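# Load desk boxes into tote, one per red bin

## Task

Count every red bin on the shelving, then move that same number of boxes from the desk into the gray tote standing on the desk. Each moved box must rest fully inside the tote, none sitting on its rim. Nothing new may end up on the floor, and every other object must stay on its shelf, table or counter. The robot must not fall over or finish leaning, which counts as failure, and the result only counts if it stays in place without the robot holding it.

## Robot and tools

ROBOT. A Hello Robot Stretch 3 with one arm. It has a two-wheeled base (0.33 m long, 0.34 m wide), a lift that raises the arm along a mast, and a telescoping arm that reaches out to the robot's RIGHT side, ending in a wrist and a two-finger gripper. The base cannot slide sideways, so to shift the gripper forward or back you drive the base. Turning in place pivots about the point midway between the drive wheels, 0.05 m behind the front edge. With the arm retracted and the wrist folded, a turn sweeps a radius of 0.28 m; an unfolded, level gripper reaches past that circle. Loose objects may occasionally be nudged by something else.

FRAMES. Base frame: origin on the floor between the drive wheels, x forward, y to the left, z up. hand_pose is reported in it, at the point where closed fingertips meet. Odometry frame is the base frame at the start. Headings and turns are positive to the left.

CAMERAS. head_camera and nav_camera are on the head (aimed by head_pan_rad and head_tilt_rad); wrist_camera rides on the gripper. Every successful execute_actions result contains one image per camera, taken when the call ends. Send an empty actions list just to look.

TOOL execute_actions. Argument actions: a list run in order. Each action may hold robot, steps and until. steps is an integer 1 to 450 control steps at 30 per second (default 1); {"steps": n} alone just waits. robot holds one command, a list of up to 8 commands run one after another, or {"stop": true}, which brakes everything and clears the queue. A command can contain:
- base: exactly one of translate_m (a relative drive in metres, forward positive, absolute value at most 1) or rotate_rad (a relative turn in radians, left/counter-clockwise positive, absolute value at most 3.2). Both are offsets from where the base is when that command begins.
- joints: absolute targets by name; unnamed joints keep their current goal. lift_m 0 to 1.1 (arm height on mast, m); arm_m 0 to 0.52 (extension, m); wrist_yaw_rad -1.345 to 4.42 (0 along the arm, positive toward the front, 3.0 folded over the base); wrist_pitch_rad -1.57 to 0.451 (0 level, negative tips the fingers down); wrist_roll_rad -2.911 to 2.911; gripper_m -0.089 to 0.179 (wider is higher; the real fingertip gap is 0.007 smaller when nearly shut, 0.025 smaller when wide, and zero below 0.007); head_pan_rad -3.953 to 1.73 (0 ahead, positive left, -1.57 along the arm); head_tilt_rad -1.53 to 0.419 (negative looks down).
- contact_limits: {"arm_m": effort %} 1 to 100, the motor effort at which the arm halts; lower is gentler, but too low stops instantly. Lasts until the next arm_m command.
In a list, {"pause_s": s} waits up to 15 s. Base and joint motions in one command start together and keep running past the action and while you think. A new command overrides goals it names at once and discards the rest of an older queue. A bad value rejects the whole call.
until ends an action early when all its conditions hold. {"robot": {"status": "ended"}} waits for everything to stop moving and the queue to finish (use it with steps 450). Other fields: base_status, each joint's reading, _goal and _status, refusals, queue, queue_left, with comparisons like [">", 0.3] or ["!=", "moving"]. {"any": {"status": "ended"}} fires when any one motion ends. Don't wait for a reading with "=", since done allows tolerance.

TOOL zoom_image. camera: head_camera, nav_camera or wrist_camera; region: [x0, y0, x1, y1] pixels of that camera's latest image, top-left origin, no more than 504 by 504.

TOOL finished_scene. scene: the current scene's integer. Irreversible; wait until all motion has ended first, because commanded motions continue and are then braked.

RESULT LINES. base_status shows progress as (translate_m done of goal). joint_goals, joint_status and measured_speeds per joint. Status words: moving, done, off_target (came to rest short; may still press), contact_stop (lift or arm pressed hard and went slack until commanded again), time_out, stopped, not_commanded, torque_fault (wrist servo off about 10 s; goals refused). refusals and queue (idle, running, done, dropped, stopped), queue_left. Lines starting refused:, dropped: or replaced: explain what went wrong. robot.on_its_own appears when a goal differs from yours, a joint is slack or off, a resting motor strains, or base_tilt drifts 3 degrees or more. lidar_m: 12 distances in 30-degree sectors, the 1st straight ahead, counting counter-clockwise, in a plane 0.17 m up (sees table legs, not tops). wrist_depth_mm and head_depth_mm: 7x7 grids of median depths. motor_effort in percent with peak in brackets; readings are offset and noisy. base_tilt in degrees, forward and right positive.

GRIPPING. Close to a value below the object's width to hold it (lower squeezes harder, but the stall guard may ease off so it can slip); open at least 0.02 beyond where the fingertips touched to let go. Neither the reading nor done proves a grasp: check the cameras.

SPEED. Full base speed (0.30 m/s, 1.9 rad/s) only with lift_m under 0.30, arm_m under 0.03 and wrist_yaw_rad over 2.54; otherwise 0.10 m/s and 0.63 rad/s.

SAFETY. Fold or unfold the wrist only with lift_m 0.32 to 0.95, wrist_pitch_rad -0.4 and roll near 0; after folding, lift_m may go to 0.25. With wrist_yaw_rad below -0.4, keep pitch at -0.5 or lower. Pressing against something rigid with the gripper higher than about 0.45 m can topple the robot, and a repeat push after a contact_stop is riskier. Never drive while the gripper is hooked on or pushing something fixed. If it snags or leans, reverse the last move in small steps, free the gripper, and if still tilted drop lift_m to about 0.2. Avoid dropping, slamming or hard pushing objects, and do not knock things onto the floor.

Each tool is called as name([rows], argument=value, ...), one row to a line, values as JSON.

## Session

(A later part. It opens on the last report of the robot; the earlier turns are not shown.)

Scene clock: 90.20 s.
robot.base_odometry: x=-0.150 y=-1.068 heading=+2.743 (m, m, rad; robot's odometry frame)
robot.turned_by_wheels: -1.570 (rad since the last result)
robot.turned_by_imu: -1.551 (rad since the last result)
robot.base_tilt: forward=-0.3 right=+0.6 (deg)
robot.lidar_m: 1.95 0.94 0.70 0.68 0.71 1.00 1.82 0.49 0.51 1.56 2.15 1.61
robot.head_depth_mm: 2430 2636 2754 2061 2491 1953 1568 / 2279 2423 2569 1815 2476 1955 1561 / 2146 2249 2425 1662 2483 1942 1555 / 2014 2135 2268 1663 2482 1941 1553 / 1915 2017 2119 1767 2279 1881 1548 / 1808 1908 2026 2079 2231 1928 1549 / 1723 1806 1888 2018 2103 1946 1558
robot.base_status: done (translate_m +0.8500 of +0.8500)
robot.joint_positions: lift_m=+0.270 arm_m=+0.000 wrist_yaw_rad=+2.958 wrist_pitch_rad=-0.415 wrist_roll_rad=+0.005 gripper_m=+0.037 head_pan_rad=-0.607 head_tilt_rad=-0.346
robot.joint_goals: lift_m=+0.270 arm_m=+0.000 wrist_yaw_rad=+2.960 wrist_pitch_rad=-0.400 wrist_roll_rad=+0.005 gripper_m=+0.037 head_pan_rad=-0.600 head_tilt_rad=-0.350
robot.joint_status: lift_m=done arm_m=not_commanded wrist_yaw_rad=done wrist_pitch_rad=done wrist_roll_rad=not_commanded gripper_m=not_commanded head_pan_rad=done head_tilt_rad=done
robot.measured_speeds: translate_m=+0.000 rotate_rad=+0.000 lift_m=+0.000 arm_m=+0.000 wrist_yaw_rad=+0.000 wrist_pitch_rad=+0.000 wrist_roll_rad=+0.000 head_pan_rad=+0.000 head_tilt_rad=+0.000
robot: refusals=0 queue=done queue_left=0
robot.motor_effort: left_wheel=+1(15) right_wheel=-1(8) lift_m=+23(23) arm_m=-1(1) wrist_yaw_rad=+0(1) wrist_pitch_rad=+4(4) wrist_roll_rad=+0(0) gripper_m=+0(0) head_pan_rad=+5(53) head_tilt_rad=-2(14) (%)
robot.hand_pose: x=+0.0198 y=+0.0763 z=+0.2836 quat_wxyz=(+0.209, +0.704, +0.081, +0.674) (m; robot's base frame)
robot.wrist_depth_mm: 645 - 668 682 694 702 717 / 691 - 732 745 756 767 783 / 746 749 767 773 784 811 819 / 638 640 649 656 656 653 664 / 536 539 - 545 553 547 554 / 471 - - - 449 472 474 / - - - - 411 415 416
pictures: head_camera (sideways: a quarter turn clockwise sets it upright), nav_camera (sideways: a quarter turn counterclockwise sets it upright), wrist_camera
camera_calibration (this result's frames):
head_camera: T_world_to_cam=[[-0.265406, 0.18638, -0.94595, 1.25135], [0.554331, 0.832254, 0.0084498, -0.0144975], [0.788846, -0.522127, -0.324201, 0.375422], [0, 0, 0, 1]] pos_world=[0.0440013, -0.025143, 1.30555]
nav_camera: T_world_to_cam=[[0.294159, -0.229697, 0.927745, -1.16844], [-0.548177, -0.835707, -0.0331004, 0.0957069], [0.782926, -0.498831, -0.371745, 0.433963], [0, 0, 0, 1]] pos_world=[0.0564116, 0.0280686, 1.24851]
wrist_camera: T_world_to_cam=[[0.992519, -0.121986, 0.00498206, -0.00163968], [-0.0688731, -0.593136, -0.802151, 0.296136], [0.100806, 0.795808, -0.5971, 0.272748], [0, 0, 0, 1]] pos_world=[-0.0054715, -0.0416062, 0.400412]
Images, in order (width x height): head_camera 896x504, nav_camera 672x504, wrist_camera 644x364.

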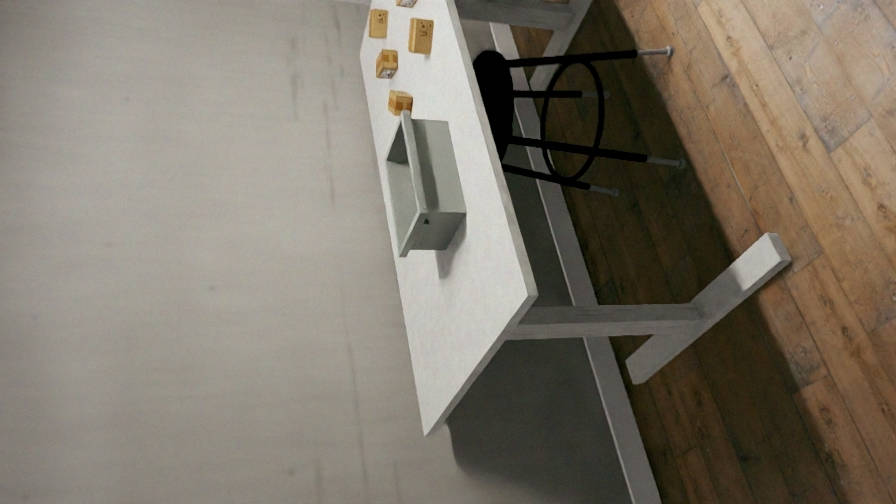

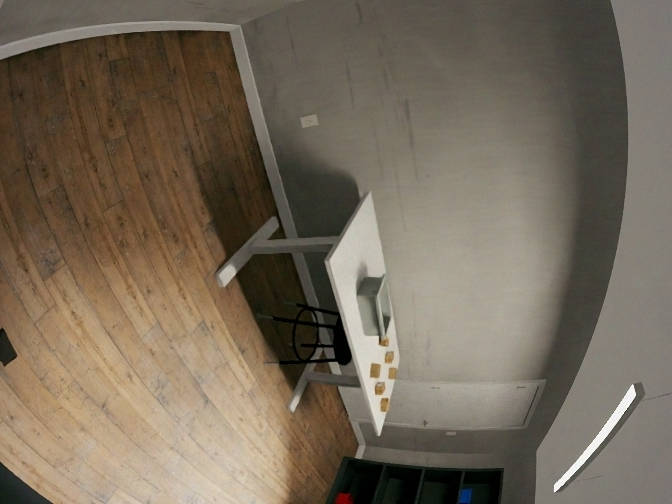

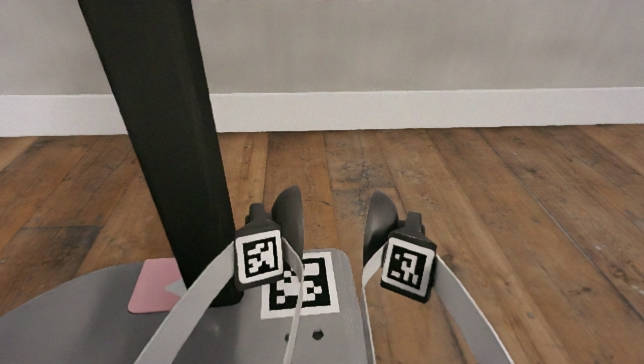

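execute_actions([
  {"robot":{"base":{"rotate_rad":2.06},"joints":{"head_pan_rad":-1.6,"head_tilt_rad":-0.9}},"steps":200,"until":{"robot":{"base_status":["!=","moving"]}}},
  {"robot":{"base":{"translate_m":-1.0}},"steps":200,"until":{"robot":{"translate_m":["<",-0.7]}}},
  {"robot":{"base":{"translate_m":-0.99}},"steps":300,"until":{"robot":{"base_status":["!=","moving"]}}},
  {"robot":{"base":{"rotate_rad":-0.52},"joints":{"lift_m":0.95}},"steps":100,"until":{"robot":{"lift_m":[">",0.33]}}},
  {"robot":{"joints":{"wrist_yaw_rad":1.57}},"steps":100,"until":{"robot":{"base_status":["!=","moving"],"wrist_yaw_rad":["<",1.65]}}},
])

Scene clock: 121.27 s.
robot.base_odometry: x=-0.304 y=+0.625 heading=-2.000 (m, m, rad; robot's odometry frame)
robot.turned_by_wheels: +1.540 (rad since the last result)
robot.turned_by_imu: +1.529 (rad since the last result)
robot.base_tilt: forward=-0.5 right=+0.5 (deg)
robot.lidar_m: 2.17 2.24 1.21 1.16 1.20 1.61 2.13 1.62 0.81 0.40 0.60 0.97
robot.head_depth_mm: 1056 1041 855 695 647 1286 1152 / 1052 1036 835 715 645 1289 1188 / 1051 1040 858 731 646 1278 - / 1048 1036 821 677 647 1267 1171 / 1041 1036 821 730 633 1242 1182 / 1034 1042 858 727 634 1260 1157 / 1030 1038 855 728 633 1260 1163
robot.base_status: done (rotate_rad -0.5199 of -0.5200)
robot.joint_positions: lift_m=+0.464 arm_m=+0.000 wrist_yaw_rad=+1.631 wrist_pitch_rad=-0.415 wrist_roll_rad=+0.005 gripper_m=+0.037 head_pan_rad=-1.593 head_tilt_rad=-0.889
robot.joint_goals: lift_m=+0.950 arm_m=+0.000 wrist_yaw_rad=+1.570 wrist_pitch_rad=-0.400 wrist_roll_rad=+0.005 gripper_m=+0.037 head_pan_rad=-1.600 head_tilt_rad=-0.900
robot.joint_status: lift_m=moving arm_m=not_commanded wrist_yaw_rad=moving wrist_pitch_rad=done wrist_roll_rad=not_commanded gripper_m=not_commanded head_pan_rad=done head_tilt_rad=done
robot.measured_speeds: translate_m=+0.000 rotate_rad=+0.000 lift_m=+0.110 arm_m=+0.000 wrist_yaw_rad=-0.629 wrist_pitch_rad=+0.000 wrist_roll_rad=+0.000 head_pan_rad=+0.000 head_tilt_rad=+0.000
robot: refusals=0 queue=running queue_left=0
robot.motor_effort: left_wheel=+2(12) right_wheel=-2(12) lift_m=+35(32) arm_m=-2(2) wrist_yaw_rad=-1(2) wrist_pitch_rad=+4(4) wrist_roll_rad=+0(0) gripper_m=+0(0) head_pan_rad=-4(52) head_tilt_rad=-6(43) (%)
robot.hand_pose: x=+0.2030 y=-0.1313 z=+0.4770 quat_wxyz=(+0.580, +0.605, -0.369, +0.402) (m; robot's base frame)
robot.wrist_depth_mm: - - - - - - - / - - - - - - - / - - - - - - 707 / 938 950 952 954 960 965 771 / 781 795 817 804 816 805 802 / 686 688 665 687 669 699 701 / 597 601 608 609 606 614 620
pictures: head_camera (sideways: a quarter turn clockwise sets it upright), nav_camera (sideways: a quarter turn counterclockwise sets it upright), wrist_camera
camera_calibration (this result's frames):
head_camera: T_world_to_cam=[[0.0190056, 0.766095, -0.642447, 0.85391], [0.999798, -0.0103315, 0.0172573, -0.028672], [0.00658334, -0.642645, -0.766136, 0.955149], [0, 0, 0, 1]] pos_world=[0.00614902, -0.04065, 1.28086]
nav_camera: T_world_to_cam=[[-0.0389017, -0.797627, 0.601896, -0.741641], [-0.998973, 0.0170336, -0.0419929, 0.110007], [0.0232423, -0.602911, -0.79747, 0.992421], [0, 0, 0, 1]] pos_world=[0.0579764, 0.0049149, 1.24244]
wrist_camera: T_world_to_cam=[[0.121115, -0.992626, 0.0049713, -0.147262], [-0.592355, -0.0762931, -0.802057, 0.514814], [0.796522, 0.0941966, -0.597227, 0.30164], [0, 0, 0, 1]] pos_world=[0.0825252, -0.135313, 0.593789]
Images, in order (width x height): head_camera 896x504, nav_camera 672x504, wrist_camera 644x364.

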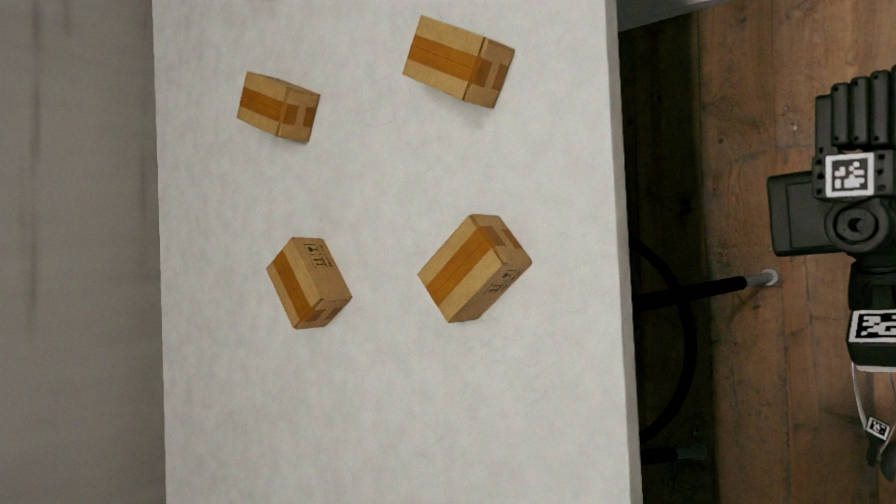

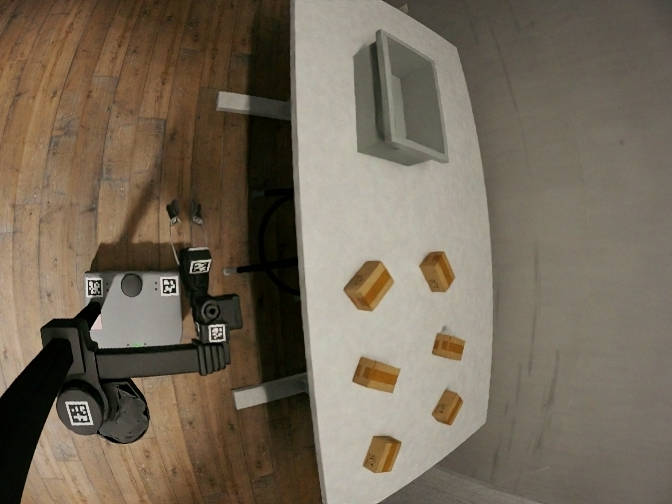

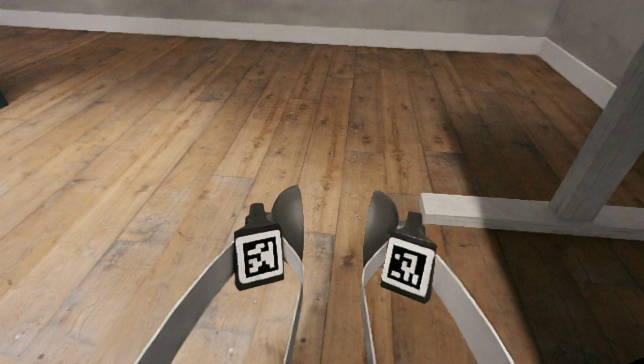

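execute_actions([
  {"robot":{"joints":{"wrist_pitch_rad":-1.5,"wrist_yaw_rad":0.9,"lift_m":0.95,"gripper_m":0.12}},"steps":200,"until":{"robot":{"status":"ended"}}},
])

Scene clock: 126.13 s.
robot.base_odometry: x=-0.304 y=+0.625 heading=-2.000 (m, m, rad; robot's odometry frame)
robot.turned_by_wheels: +0.000 (rad since the last result)
robot.turned_by_imu: +0.001 (rad since the last result)
robot.base_tilt: forward=-0.5 right=+0.6 (deg)
robot.lidar_m: 2.17 2.24 1.21 1.16 1.20 1.61 2.13 1.62 0.82 0.40 0.60 0.97
robot.head_depth_mm: 1055 1038 902 - - - 1145 / 1047 1037 837 - - - 1113 / 1053 1038 858 - - - 1137 / 1040 1037 822 711 - 1260 1169 / 1039 1036 823 729 659 1243 1156 / 1038 1037 856 730 634 1262 1154 / 1035 1034 856 728 635 1261 1160
robot.base_status: done (rotate_rad -0.5199 of -0.5200)
robot.joint_positions: lift_m=+0.950 arm_m=+0.000 wrist_yaw_rad=+0.903 wrist_pitch_rad=-1.496 wrist_roll_rad=+0.005 gripper_m=+0.120 head_pan_rad=-1.593 head_tilt_rad=-0.889
robot.joint_goals: lift_m=+0.950 arm_m=+0.000 wrist_yaw_rad=+0.900 wrist_pitch_rad=-1.500 wrist_roll_rad=+0.005 gripper_m=+0.120 head_pan_rad=-1.600 head_tilt_rad=-0.900
robot.joint_status: lift_m=done arm_m=not_commanded wrist_yaw_rad=done wrist_pitch_rad=done wrist_roll_rad=not_commanded gripper_m=done head_pan_rad=done head_tilt_rad=done
robot.measured_speeds: translate_m=+0.000 rotate_rad=+0.000 lift_m=+0.000 arm_m=+0.000 wrist_yaw_rad=+0.000 wrist_pitch_rad=+0.000 wrist_roll_rad=+0.000 head_pan_rad=+0.000 head_tilt_rad=+0.000
robot: refusals=0 queue=done queue_left=0
robot.motor_effort: left_wheel=+3(2) right_wheel=-2(2) lift_m=+32(33) arm_m=-1(2) wrist_yaw_rad=-4(2) wrist_pitch_rad=-1(3) wrist_roll_rad=+0(0) gripper_m=+0(79) head_pan_rad=-5(4) head_tilt_rad=-7(7) (%)
robot.hand_pose: x=-0.0254 y=-0.1419 z=+0.8312 quat_wxyz=(+0.676, +0.658, -0.258, -0.209) (m; robot's base frame)
robot.wrist_depth_mm: 970 954 946 926 914 261 249 / 977 983 951 963 945 950 255 / - - 986 980 981 964 261 / - - - - 997 976 922 / - - - - - - - / - - - - - - - / - - - - - - -
pictures: head_camera (sideways: a quarter turn clockwise sets it upright), nav_camera (sideways: a quarter turn counterclockwise sets it upright), wrist_camera
camera_calibration (this result's frames):
head_camera: T_world_to_cam=[[0.0190053, 0.766095, -0.642447, 0.853909], [0.999798, -0.010331, 0.0172573, -0.028672], [0.00658364, -0.642645, -0.766136, 0.955149], [0, 0, 0, 1]] pos_world=[0.00614904, -0.04065, 1.28086]
nav_camera: T_world_to_cam=[[-0.0389014, -0.797627, 0.601895, -0.741641], [-0.998973, 0.0170331, -0.0419929, 0.110007], [0.0232425, -0.602911, -0.79747, 0.992421], [0, 0, 0, 1]] pos_world=[0.0579764, 0.00491493, 1.24244]
wrist_camera: T_world_to_cam=[[-0.592708, -0.803791, -0.0511545, -0.0765153], [-0.800377, 0.580715, 0.148886, -0.039697], [-0.0899668, 0.129189, -0.98753, 1.00299], [0, 0, 0, 1]] pos_world=[0.0131118, -0.168024, 0.992476]
Images, in order (width x height): head_camera 896x504, nav_camera 672x504, wrist_camera 644x364.

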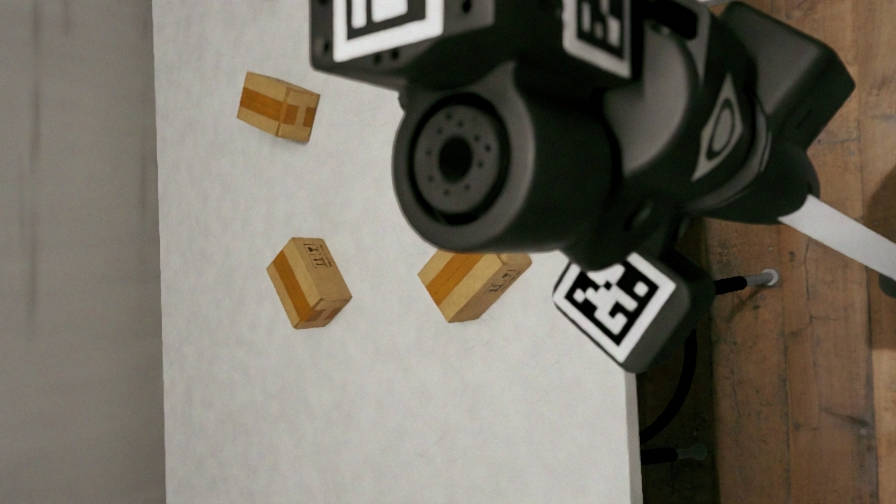

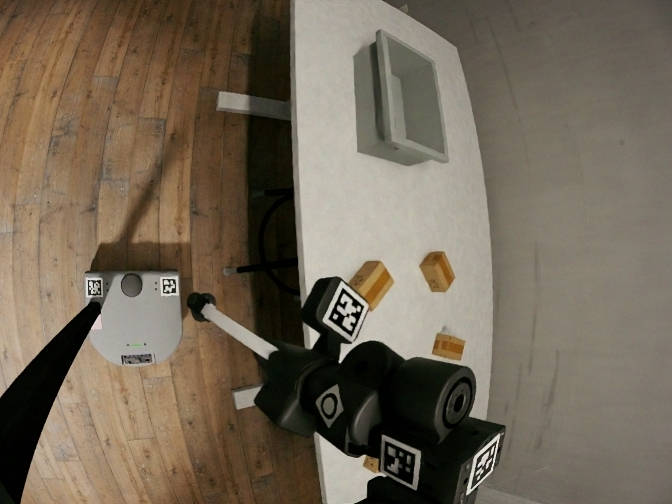

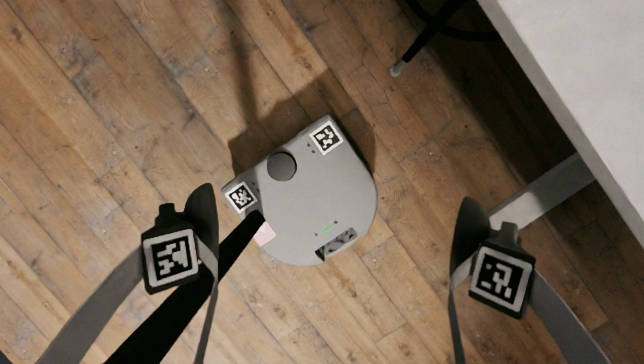

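execute_actions([
  {"robot":{"base":{"translate_m":0.051},"joints":{"arm_m":0.309,"wrist_yaw_rad":0.695,"lift_m":0.925,"head_pan_rad":-0.95,"head_tilt_rad":-0.62}},"steps":200,"until":{"robot":{"status":"ended"}}},
])

Scene clock: 156.27 s.
robot.base_odometry: x=-0.326 y=+0.579 heading=-2.000 (m, m, rad; robot's odometry frame)
robot.turned_by_wheels: +0.000 (rad since the last result)
robot.turned_by_imu: +0.002 (rad since the last result)
robot.base_tilt: forward=-0.4 right=+0.5 (deg)
robot.lidar_m: 2.12 2.19 1.21 1.16 1.20 1.62 2.19 1.61 0.85 0.40 0.58 0.93
robot.head_depth_mm: 999 1084 1175 987 790 660 563 / 1050 1140 1237 992 769 658 564 / 1119 1223 1293 856 712 657 601 / 1186 1296 1335 889 727 657 1229 / 1270 1406 1326 887 767 674 1266 / 1356 1511 1656 924 792 1350 1272 / 1458 1641 1878 990 791 1452 1249
robot.base_status: done (translate_m +0.0510 of +0.0510)
robot.joint_positions: lift_m=+0.925 arm_m=+0.309 wrist_yaw_rad=+0.696 wrist_pitch_rad=-1.497 wrist_roll_rad=+0.005 gripper_m=+0.120 head_pan_rad=-0.957 head_tilt_rad=-0.625
robot.joint_goals: lift_m=+0.925 arm_m=+0.309 wrist_yaw_rad=+0.695 wrist_pitch_rad=-1.500 wrist_roll_rad=+0.005 gripper_m=+0.120 head_pan_rad=-0.950 head_tilt_rad=-0.620
robot.joint_status: lift_m=done arm_m=done wrist_yaw_rad=done wrist_pitch_rad=done wrist_roll_rad=not_commanded gripper_m=done head_pan_rad=done head_tilt_rad=done
robot.measured_speeds: translate_m=+0.000 rotate_rad=+0.000 lift_m=+0.000 arm_m=+0.000 wrist_yaw_rad=+0.000 wrist_pitch_rad=+0.000 wrist_roll_rad=+0.000 head_pan_rad=+0.000 head_tilt_rad=+0.000
robot: refusals=0 queue=done queue_left=0
robot.motor_effort: left_wheel=+3(9) right_wheel=-2(4) lift_m=+22(33) arm_m=+5(5) wrist_yaw_rad=-1(3) wrist_pitch_rad=+0(1) wrist_roll_rad=+0(0) gripper_m=+0(0) head_pan_rad=+5(46) head_tilt_rad=+3(24) (%)
robot.hand_pose: x=-0.0249 y=-0.4498 z=+0.8066 quat_wxyz=(+0.650, +0.628, -0.324, -0.278) (m; robot's base frame)
robot.wrist_depth_mm: 239 237 234 233 230 228 226 / 246 244 240 237 235 232 231 / 253 249 247 243 240 239 236 / - 257 253 201 245 246 243 / - 266 259 206 250 250 249 / - - 269 264 260 - 255 / - - 275 272 270 263 233
pictures: head_camera (sideways: a quarter turn clockwise sets it upright), nav_camera (sideways: a quarter turn counterclockwise sets it upright), wrist_camera
camera_calibration (this result's frames):
head_camera: T_world_to_cam=[[-0.328261, 0.468816, -0.820034, 1.08748], [0.807864, 0.589215, 0.0134669, -0.0225718], [0.48949, -0.658055, -0.572156, 0.699894], [0, 0, 0, 1]] pos_world=[0.0326208, -0.0359592, 1.29252]
nav_camera: T_world_to_cam=[[0.336453, -0.513739, 0.789222, -0.988049], [-0.807335, -0.588797, -0.0390988, 0.105084], [0.484778, -0.624012, -0.612862, 0.749509], [0, 0, 0, 1]] pos_world=[0.0539242, 0.0219763, 1.24324]
wrist_camera: T_world_to_cam=[[-0.745366, -0.664688, -0.0511785, -0.266185], [-0.663771, 0.732818, 0.149618, 0.214475], [-0.061945, 0.145491, -0.987418, 1.02648], [0, 0, 0, 1]] pos_world=[0.00754283, -0.483445, 0.967857]
Images, in order (width x height): head_camera 896x504, nav_camera 672x504, wrist_camera 644x364.

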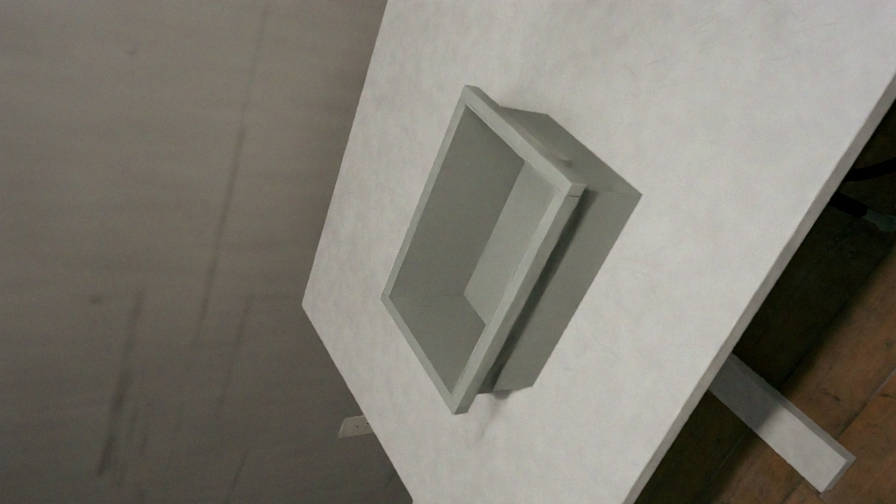

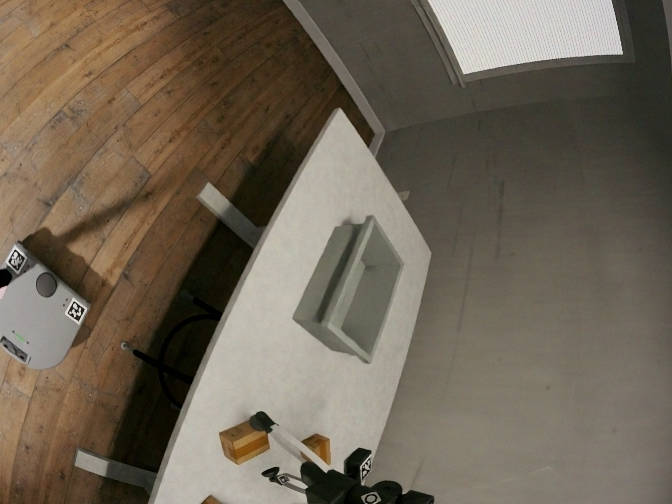

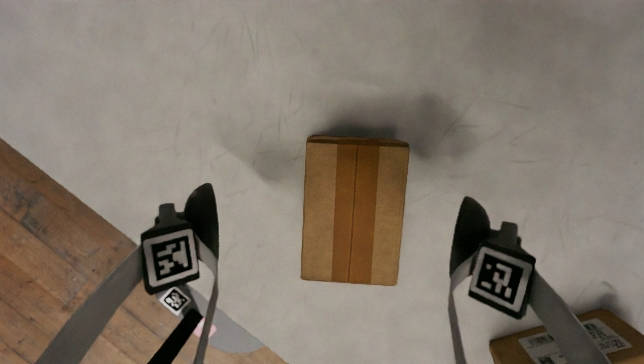

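execute_actions(actions=[])

Scene clock: 168.10 s.
robot.base_odometry: x=-0.326 y=+0.579 heading=-2.000 (m, m, rad; robot's odometry frame)
robot.turned_by_wheels: +0.000 (rad since the last result)
robot.turned_by_imu: +0.001 (rad since the last result)
robot.base_tilt: forward=-0.4 right=+0.5 (deg)
robot.lidar_m: 2.12 2.18 1.21 1.16 1.20 1.62 2.19 1.61 0.84 0.40 0.58 0.93
robot.head_depth_mm: 996 1080 1175 993 790 660 564 / 1052 1150 1245 991 771 658 565 / 1114 1225 1290 856 715 658 601 / 1191 1301 1332 891 727 659 1224 / 1267 1397 1323 882 769 672 1277 / 1359 1513 1661 925 789 1356 1275 / 1450 1647 1900 988 788 1441 1255
robot.base_status: done (translate_m +0.0510 of +0.0510)
robot.joint_positions: lift_m=+0.925 arm_m=+0.309 wrist_yaw_rad=+0.696 wrist_pitch_rad=-1.497 wrist_roll_rad=+0.005 gripper_m=+0.120 head_pan_rad=-0.957 head_tilt_rad=-0.625
robot.joint_goals: lift_m=+0.925 arm_m=+0.309 wrist_yaw_rad=+0.695 wrist_pitch_rad=-1.500 wrist_roll_rad=+0.005 gripper_m=+0.120 head_pan_rad=-0.950 head_tilt_rad=-0.620
robot.joint_status: lift_m=done arm_m=done wrist_yaw_rad=done wrist_pitch_rad=done wrist_roll_rad=not_commanded gripper_m=done head_pan_rad=done head_tilt_rad=done
robot.measured_speeds: translate_m=+0.000 rotate_rad=+0.000 lift_m=+0.000 arm_m=+0.000 wrist_yaw_rad=+0.000 wrist_pitch_rad=+0.000 wrist_roll_rad=+0.000 head_pan_rad=+0.000 head_tilt_rad=+0.000
robot: refusals=0 queue=done queue_left=0
robot.motor_effort: left_wheel=+3(3) right_wheel=-2(2) lift_m=+22(22) arm_m=+4(5) wrist_yaw_rad=-1(2) wrist_pitch_rad=-1(0) wrist_roll_rad=+0(0) gripper_m=+0(0) head_pan_rad=+4(3) head_tilt_rad=+3(3) (%)
robot.hand_pose: x=-0.0249 y=-0.4498 z=+0.8066 quat_wxyz=(+0.650, +0.628, -0.324, -0.278) (m; robot's base frame)
robot.wrist_depth_mm: 240 237 235 233 229 227 226 / 247 245 241 239 235 233 230 / 253 249 247 242 240 240 237 / - 258 253 201 245 245 242 / - 266 260 205 251 249 249 / - - 269 264 262 - 254 / - - 275 273 269 262 233
pictures: head_camera (sideways: a quarter turn clockwise sets it upright), nav_camera (sideways: a quarter turn counterclockwise sets it upright), wrist_camera
camera_calibration (this result's frames):
head_camera: T_world_to_cam=[[-0.328261, 0.468816, -0.820034, 1.08748], [0.807864, 0.589215, 0.0134669, -0.0225718], [0.48949, -0.658055, -0.572156, 0.699894], [0, 0, 0, 1]] pos_world=[0.0326208, -0.0359592, 1.29252]
nav_camera: T_world_to_cam=[[0.336453, -0.513739, 0.789222, -0.988049], [-0.807335, -0.588797, -0.0390988, 0.105084], [0.484778, -0.624012, -0.612862, 0.749509], [0, 0, 0, 1]] pos_world=[0.0539242, 0.0219763, 1.24324]
wrist_camera: T_world_to_cam=[[-0.745366, -0.664688, -0.0511785, -0.266185], [-0.663771, 0.732818, 0.149618, 0.214475], [-0.0619449, 0.145491, -0.987418, 1.02648], [0, 0, 0, 1]] pos_world=[0.00754283, -0.483445, 0.967857]
Images, in order (width x height): head_camera 896x504, nav_camera 672x504, wrist_camera 644x364.

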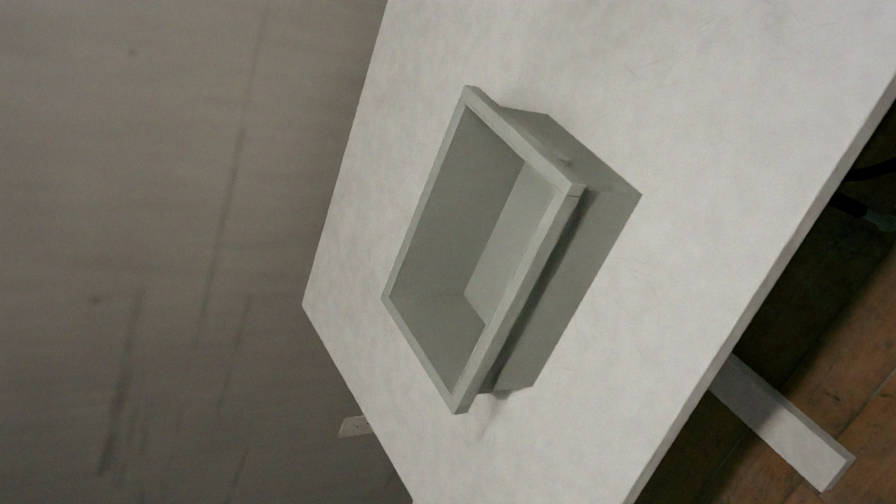

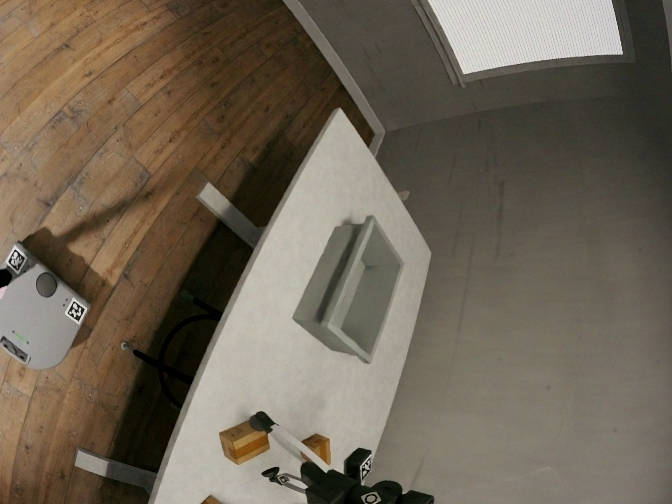

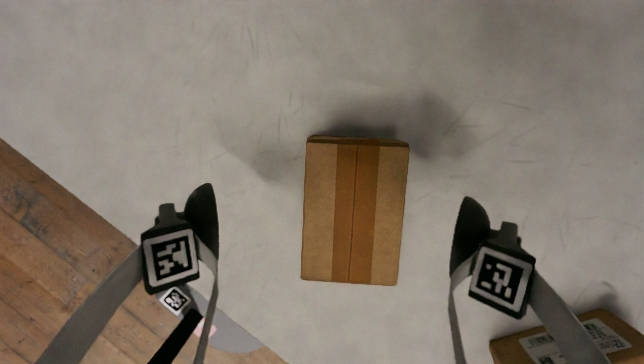

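execute_actions([
  {"robot":{"joints":{"lift_m":0.865}},"steps":200,"until":{"robot":{"status":"ended"}}},
  {"robot":{"joints":{"gripper_m":0.02}},"steps":100,"until":{"robot":{"status":"ended"}}},
  {"robot":{"joints":{"lift_m":1.02,"head_pan_rad":-1.35,"head_tilt_rad":-0.7},"base":{"translate_m":0.12}},"steps":200,"until":{"robot":{"lift_m":[">",0.925]}}},
  {"robot":{"joints":{"arm_m":0.48,"wrist_yaw_rad":-0.75}},"steps":200,"until":{"robot":{"lift_m":[">",1.0],"base_status":["!=","moving"]}}},
  {"robot":{"base":{"rotate_rad":0.723}},"steps":200,"until":{"robot":{"base_status":["!=","moving"]}}},
  {"robot":{"base":{"translate_m":-0.085}},"steps":200,"until":{"robot":{"status":"ended"}}},
])

Scene clock: 224.60 s.
robot.base_odometry: x=-0.400 y=+0.551 heading=-1.277 (m, m, rad; robot's odometry frame)
robot.turned_by_wheels: +0.723 (rad since the last result)
robot.turned_by_imu: +0.728 (rad since the last result)
robot.base_tilt: forward=-0.4 right=+0.6 (deg)
robot.lidar_m: 1.49 1.23 1.22 1.35 2.16 2.32 0.84 0.35 0.50 0.50 1.89 2.06
robot.head_depth_mm: 1176 - 1123 796 636 614 545 / 1283 1414 1116 671 685 628 567 / 1426 1560 1593 764 737 627 1204 / 1598 1771 1945 904 741 1333 1232 / 1839 2088 2320 904 780 1416 1231 / 1989 2197 2429 905 1642 1421 1231 / 1872 2063 2284 1979 1688 1420 1232
robot.base_status: done (translate_m -0.0850 of -0.0850)
robot.joint_positions: lift_m=+1.020 arm_m=+0.480 wrist_yaw_rad=-0.747 wrist_pitch_rad=-1.497 wrist_roll_rad=+0.005 gripper_m=+0.021 head_pan_rad=-1.343 head_tilt_rad=-0.691
robot.joint_goals: lift_m=+1.020 arm_m=+0.480 wrist_yaw_rad=-0.750 wrist_pitch_rad=-1.500 wrist_roll_rad=+0.005 gripper_m=+0.020 head_pan_rad=-1.350 head_tilt_rad=-0.700
robot.joint_status: lift_m=done arm_m=done wrist_yaw_rad=done wrist_pitch_rad=done wrist_roll_rad=not_commanded gripper_m=done head_pan_rad=done head_tilt_rad=done
robot.measured_speeds: translate_m=+0.000 rotate_rad=+0.000 lift_m=+0.000 arm_m=+0.000 wrist_yaw_rad=+0.000 wrist_pitch_rad=+0.000 wrist_roll_rad=+0.000 head_pan_rad=+0.000 head_tilt_rad=+0.000
robot: refusals=0 queue=done queue_left=0
robot.motor_effort: left_wheel=-2(8) right_wheel=+3(10) lift_m=+33(34) arm_m=+4(4) wrist_yaw_rad=-2(5) wrist_pitch_rad=+0(0) wrist_roll_rad=+0(0) gripper_m=-15(92) head_pan_rad=-4(37) head_tilt_rad=-6(18) (%)
robot.hand_pose: x=-0.0180 y=-0.6207 z=+0.9012 quat_wxyz=(+0.305, +0.258, -0.658, -0.638) (m; robot's base frame)
robot.wrist_depth_mm: 330 328 218 210 209 312 308 / 339 335 251 324 317 292 237 / 349 344 258 333 332 327 260 / 358 353 265 135 334 336 257 / 368 361 293 139 139 343 253 / 375 373 247 143 143 281 251 / 392 383 380 147 239 365 235
pictures: head_camera (sideways: a quarter turn clockwise sets it upright), nav_camera (sideways: a quarter turn counterclockwise sets it upright), wrist_camera
camera_calibration (this result's frames):
head_camera: T_world_to_cam=[[-0.139397, 0.609275, -0.78061, 1.03493], [0.970507, 0.240636, 0.0145116, -0.0249227], [0.196684, -0.755565, -0.624849, 0.77023], [0, 0, 0, 1]] pos_world=[0.0169618, -0.0426029, 1.28952]
nav_camera: T_world_to_cam=[[0.129587, -0.651913, 0.747139, -0.931934], [-0.97024, -0.238805, -0.0400855, 0.107359], [0.204553, -0.71971, -0.663458, 0.817034], [0, 0, 0, 1]] pos_world=[0.0578036, 0.0061257, 1.24266]
wrist_camera: T_world_to_cam=[[-0.754171, 0.65468, -0.0511886, 0.448956], [0.642309, 0.751641, 0.149915, 0.365008], [0.136622, 0.0801824, -0.987373, 1.10813], [0, 0, 0, 1]] pos_world=[-0.0472535, -0.65713, 1.0624]
Images, in order (width x height): head_camera 896x504, nav_camera 672x504, wrist_camera 644x364.

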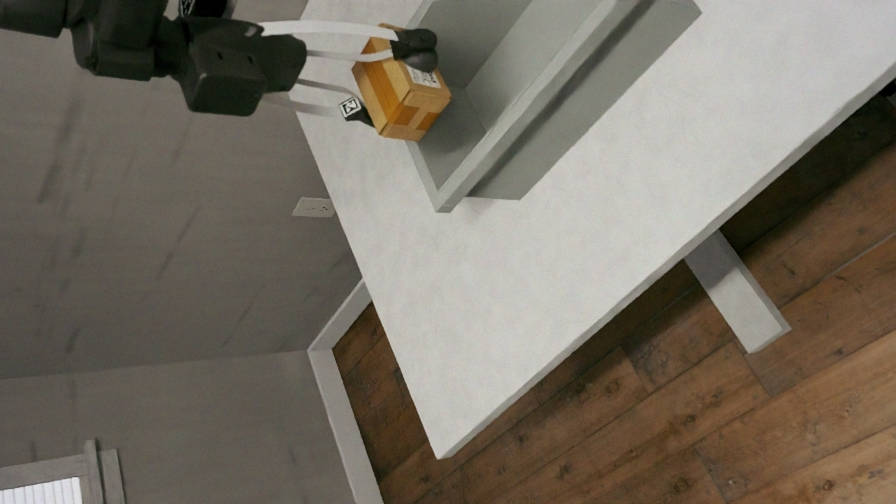

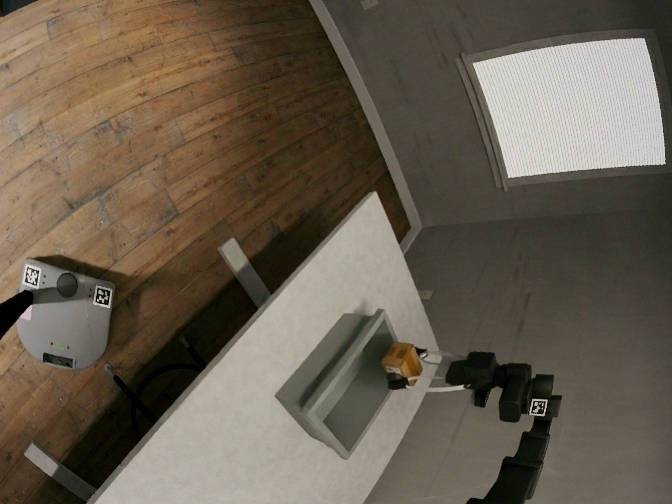

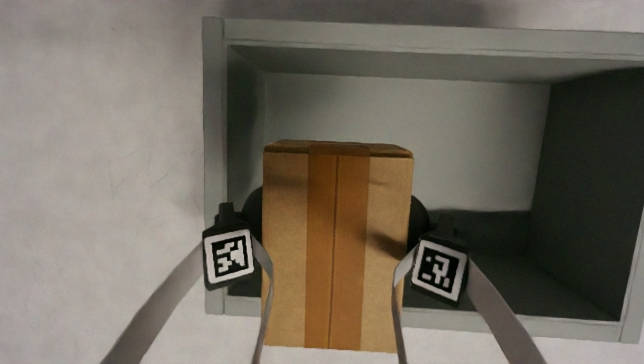

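execute_actions([
  {"robot":{"joints":{"lift_m":0.870}},"steps":200,"until":{"robot":{"status":"ended"}}},
  {"robot":{"joints":{"gripper_m":0.09}},"steps":100,"until":{"robot":{"status":"ended"}}},
  {"robot":{"joints":{"lift_m":1.015}},"steps":200,"until":{"robot":{"lift_m":[">",1.003]}}},
  {"robot":{"joints":{"arm_m":0.356,"wrist_yaw_rad":0.095},"base":{"rotate_rad":-1.28}},"steps":200,"until":{"robot":{"rotate_rad":["<",-0.6]}}},
  {"robot":{"joints":{"lift_m":0.925,"gripper_m":0.12}},"steps":200,"until":{"robot":{"status":"ended"}}},
])

Scene clock: 257.17 s.
robot.base_odometry: x=-0.400 y=+0.551 heading=-2.557 (m, m, rad; robot's odometry frame)
robot.turned_by_wheels: -1.280 (rad since the last result)
robot.turned_by_imu: -1.282 (rad since the last result)
robot.base_tilt: forward=-0.4 right=+0.6 (deg)
robot.lidar_m: 0.85 2.06 2.11 1.28 1.22 1.25 1.64 2.25 1.59 0.84 0.35 0.50
robot.head_depth_mm: 1089 1194 - 854 721 628 1213 / 1054 1179 1211 902 692 629 1187 / 1016 1136 1160 878 721 627 1171 / 983 1099 1164 881 742 626 566 / 950 1058 1135 906 738 628 544 / 924 1024 1104 906 740 628 543 / 898 995 1075 903 741 627 544
robot.base_status: done (rotate_rad -1.2799 of -1.2800)
robot.joint_positions: lift_m=+0.925 arm_m=+0.356 wrist_yaw_rad=+0.093 wrist_pitch_rad=-1.497 wrist_roll_rad=+0.005 gripper_m=+0.120 head_pan_rad=-1.343 head_tilt_rad=-0.691
robot.joint_goals: lift_m=+0.925 arm_m=+0.356 wrist_yaw_rad=+0.095 wrist_pitch_rad=-1.500 wrist_roll_rad=+0.005 gripper_m=+0.120 head_pan_rad=-1.350 head_tilt_rad=-0.700
robot.joint_status: lift_m=done arm_m=done wrist_yaw_rad=done wrist_pitch_rad=done wrist_roll_rad=not_commanded gripper_m=done head_pan_rad=done head_tilt_rad=done
robot.measured_speeds: translate_m=+0.000 rotate_rad=+0.000 lift_m=+0.000 arm_m=+0.000 wrist_yaw_rad=+0.000 wrist_pitch_rad=+0.000 wrist_roll_rad=+0.000 head_pan_rad=+0.000 head_tilt_rad=+0.000
robot: refusals=0 queue=done queue_left=0
robot.motor_effort: left_wheel=+1(9) right_wheel=-2(10) lift_m=+23(34) arm_m=-5(5) wrist_yaw_rad=+1(4) wrist_pitch_rad=+0(1) wrist_roll_rad=+0(0) gripper_m=+0(81) head_pan_rad=-3(3) head_tilt_rad=-5(5) (%)
robot.hand_pose: x=-0.0221 y=-0.4960 z=+0.8066 quat_wxyz=(+0.539, +0.504, -0.496, -0.458) (m; robot's base frame)
robot.wrist_depth_mm: 240 237 234 233 230 227 219 / 245 244 241 238 235 233 231 / 252 250 247 195 239 239 237 / 259 256 254 201 245 245 242 / 267 263 259 206 251 250 248 / 274 272 268 266 261 - 993 / 282 279 274 272 269 - -
pictures: head_camera (sideways: a quarter turn clockwise sets it upright), nav_camera (sideways: a quarter turn counterclockwise sets it upright), wrist_camera
camera_calibration (this result's frames):
head_camera: T_world_to_cam=[[-0.139404, 0.609331, -0.780565, 1.03487], [0.97051, 0.240626, 0.0145127, -0.0249242], [0.196667, -0.755523, -0.624906, 0.770303], [0, 0, 0, 1]] pos_world=[0.0169612, -0.0426021, 1.28952]
nav_camera: T_world_to_cam=[[0.129593, -0.651966, 0.747091, -0.931871], [-0.970243, -0.238793, -0.0400865, 0.10736], [0.204535, -0.719665, -0.663512, 0.817104], [0, 0, 0, 1]] pos_world=[0.0578027, 0.00612936, 1.24265]
wrist_camera: T_world_to_cam=[[-0.990888, -0.124583, -0.0511947, -0.0323441], [-0.130963, 0.979958, 0.150101, 0.384148], [0.0314688, 0.155437, -0.987344, 1.04031], [0, 0, 0, 1]] pos_world=[-0.0144774, -0.542183, 0.96783]
Images, in order (width x height): head_camera 896x504, nav_camera 672x504, wrist_camera 644x364.

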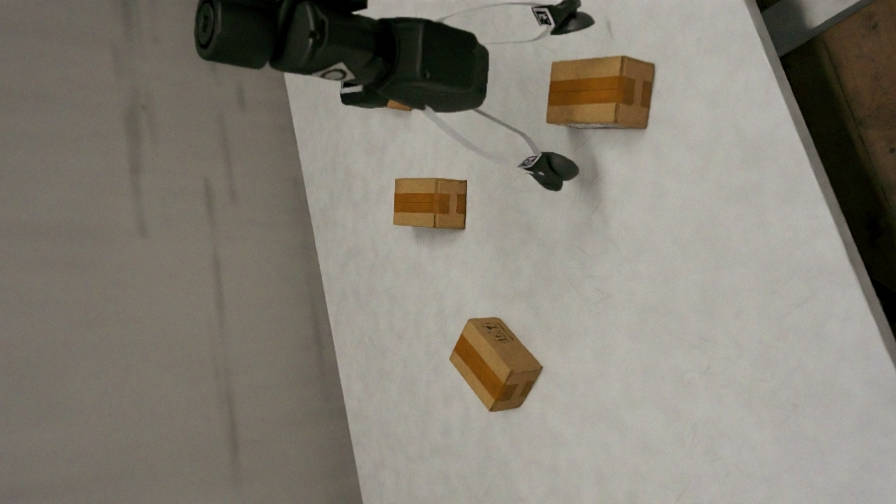

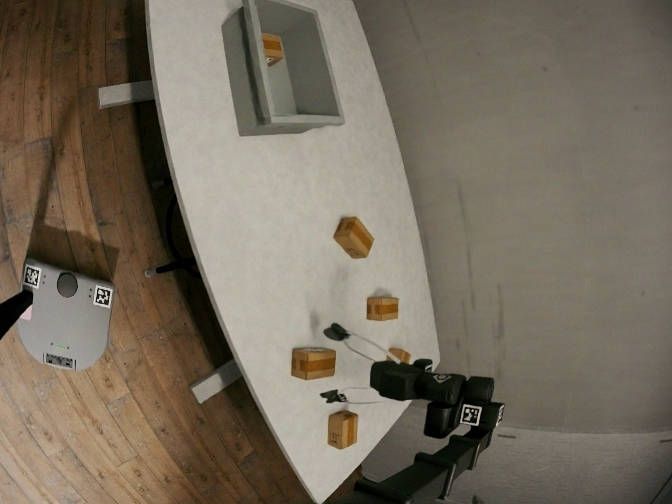

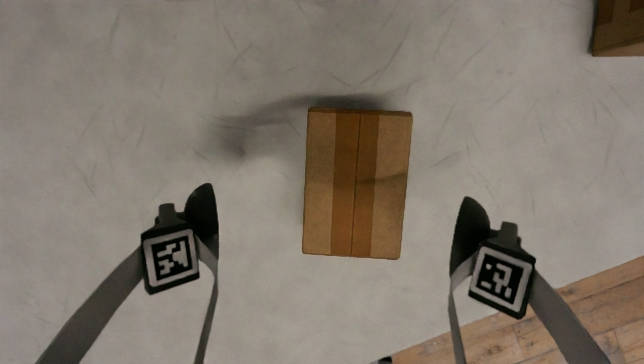

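execute_actions([
  {"robot":{"joints":{"lift_m":0.865,"arm_m":0.373}},"steps":200,"until":{"robot":{"status":"ended"}}},
  {"robot":{"joints":{"gripper_m":0.02}},"steps":100,"until":{"robot":{"status":"ended"}}},
  {"robot":{"joints":{"lift_m":1.02,"head_pan_rad":-1.5}},"steps":200,"until":{"robot":{"lift_m":[">",0.94]}}},
  {"robot":{"joints":{"arm_m":0.424,"wrist_yaw_rad":-0.585},"base":{"rotate_rad":1.131}},"steps":200,"until":{"robot":{"status":"ended"}}},
])

Scene clock: 276.13 s.
robot.base_odometry: x=-0.400 y=+0.551 heading=-1.426 (m, m, rad; robot's odometry frame)
robot.turned_by_wheels: +1.131 (rad since the last result)
robot.turned_by_imu: +1.137 (rad since the last result)
robot.base_tilt: forward=-0.3 right=+0.5 (deg)
robot.lidar_m: 2.16 1.26 1.22 1.28 1.78 2.25 0.84 0.64 0.34 0.50 0.85 2.06
robot.head_depth_mm: 982 1068 1125 907 741 628 545 / - 1132 1170 763 704 626 544 / 1092 - 1116 626 649 628 567 / 1167 1304 1161 822 686 626 1183 / 1251 1404 1164 769 720 643 1233 / 1351 1540 1662 879 742 1300 1235 / 1470 1695 1978 899 738 1388 1229
robot.base_status: done (rotate_rad +1.1309 of +1.1310)
robot.joint_positions: lift_m=+1.020 arm_m=+0.424 wrist_yaw_rad=-0.582 wrist_pitch_rad=-1.498 wrist_roll_rad=+0.005 gripper_m=+0.021 head_pan_rad=-1.493 head_tilt_rad=-0.691
robot.joint_goals: lift_m=+1.020 arm_m=+0.424 wrist_yaw_rad=-0.585 wrist_pitch_rad=-1.500 wrist_roll_rad=+0.005 gripper_m=+0.020 head_pan_rad=-1.500 head_tilt_rad=-0.700
robot.joint_status: lift_m=done arm_m=done wrist_yaw_rad=done wrist_pitch_rad=done wrist_roll_rad=not_commanded gripper_m=done head_pan_rad=done head_tilt_rad=done
robot.measured_speeds: translate_m=+0.000 rotate_rad=+0.000 lift_m=+0.000 arm_m=+0.000 wrist_yaw_rad=+0.000 wrist_pitch_rad=+0.000 wrist_roll_rad=+0.000 head_pan_rad=+0.000 head_tilt_rad=+0.000
robot: refusals=0 queue=done queue_left=0
robot.motor_effort: left_wheel=-1(6) right_wheel=+2(10) lift_m=+33(33) arm_m=+5(4) wrist_yaw_rad=-3(8) wrist_pitch_rad=+0(1) wrist_roll_rad=+0(0) gripper_m=-14(90) head_pan_rad=-4(20) head_tilt_rad=-5(5) (%)
robot.hand_pose: x=-0.0187 y=-0.5641 z=+0.9012 quat_wxyz=(+0.356, +0.311, -0.635, -0.611) (m; robot's base frame)
robot.wrist_depth_mm: 329 215 322 318 317 313 311 / 233 283 329 292 258 225 319 / 241 306 335 332 329 242 323 / 301 312 296 135 258 335 337 / 308 314 302 139 138 345 344 / 313 260 252 143 143 357 349 / 388 383 381 147 240 364 363
pictures: head_camera (sideways: a quarter turn clockwise sets it upright), nav_camera (sideways: a quarter turn counterclockwise sets it upright), wrist_camera
camera_calibration (this result's frames):
head_camera: T_world_to_cam=[[-0.0468446, 0.623336, -0.78055, 1.03429], [0.995561, 0.0929913, 0.0145131, -0.0250775], [0.0816309, -0.776405, -0.624925, 0.77103], [0, 0, 0, 1]] pos_world=[0.0104772, -0.0437461, 1.28951]
nav_camera: T_world_to_cam=[[0.0307769, -0.664027, 0.747075, -0.931247], [-0.995024, -0.0912186, -0.0400868, 0.107512], [0.0947658, -0.742123, -0.66353, 0.817798], [0, 0, 0, 1]] pos_world=[0.0581382, -0.00165917, 1.24265]
wrist_camera: T_world_to_cam=[[-0.851518, 0.521819, -0.051201, 0.334672], [0.509983, 0.846952, 0.150299, 0.37384], [0.121794, 0.101871, -0.987314, 1.11559], [0, 0, 0, 1]] pos_world=[-0.041544, -0.604908, 1.06238]
Images, in order (width x height): head_camera 896x504, nav_camera 672x504, wrist_camera 644x364.

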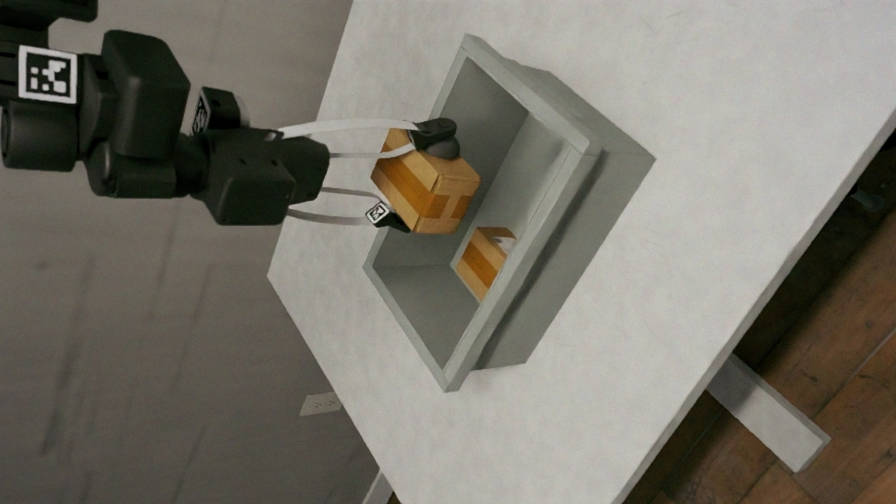

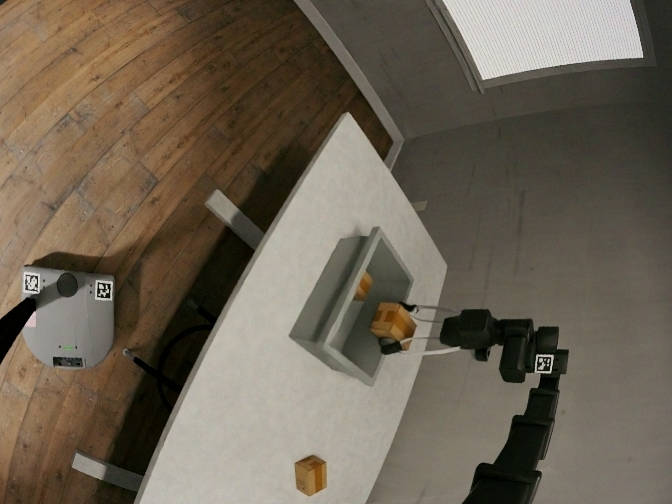

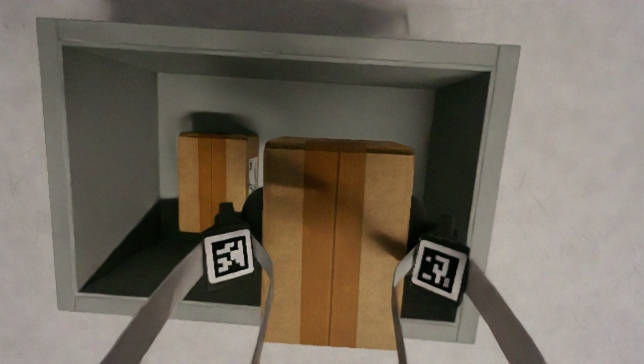

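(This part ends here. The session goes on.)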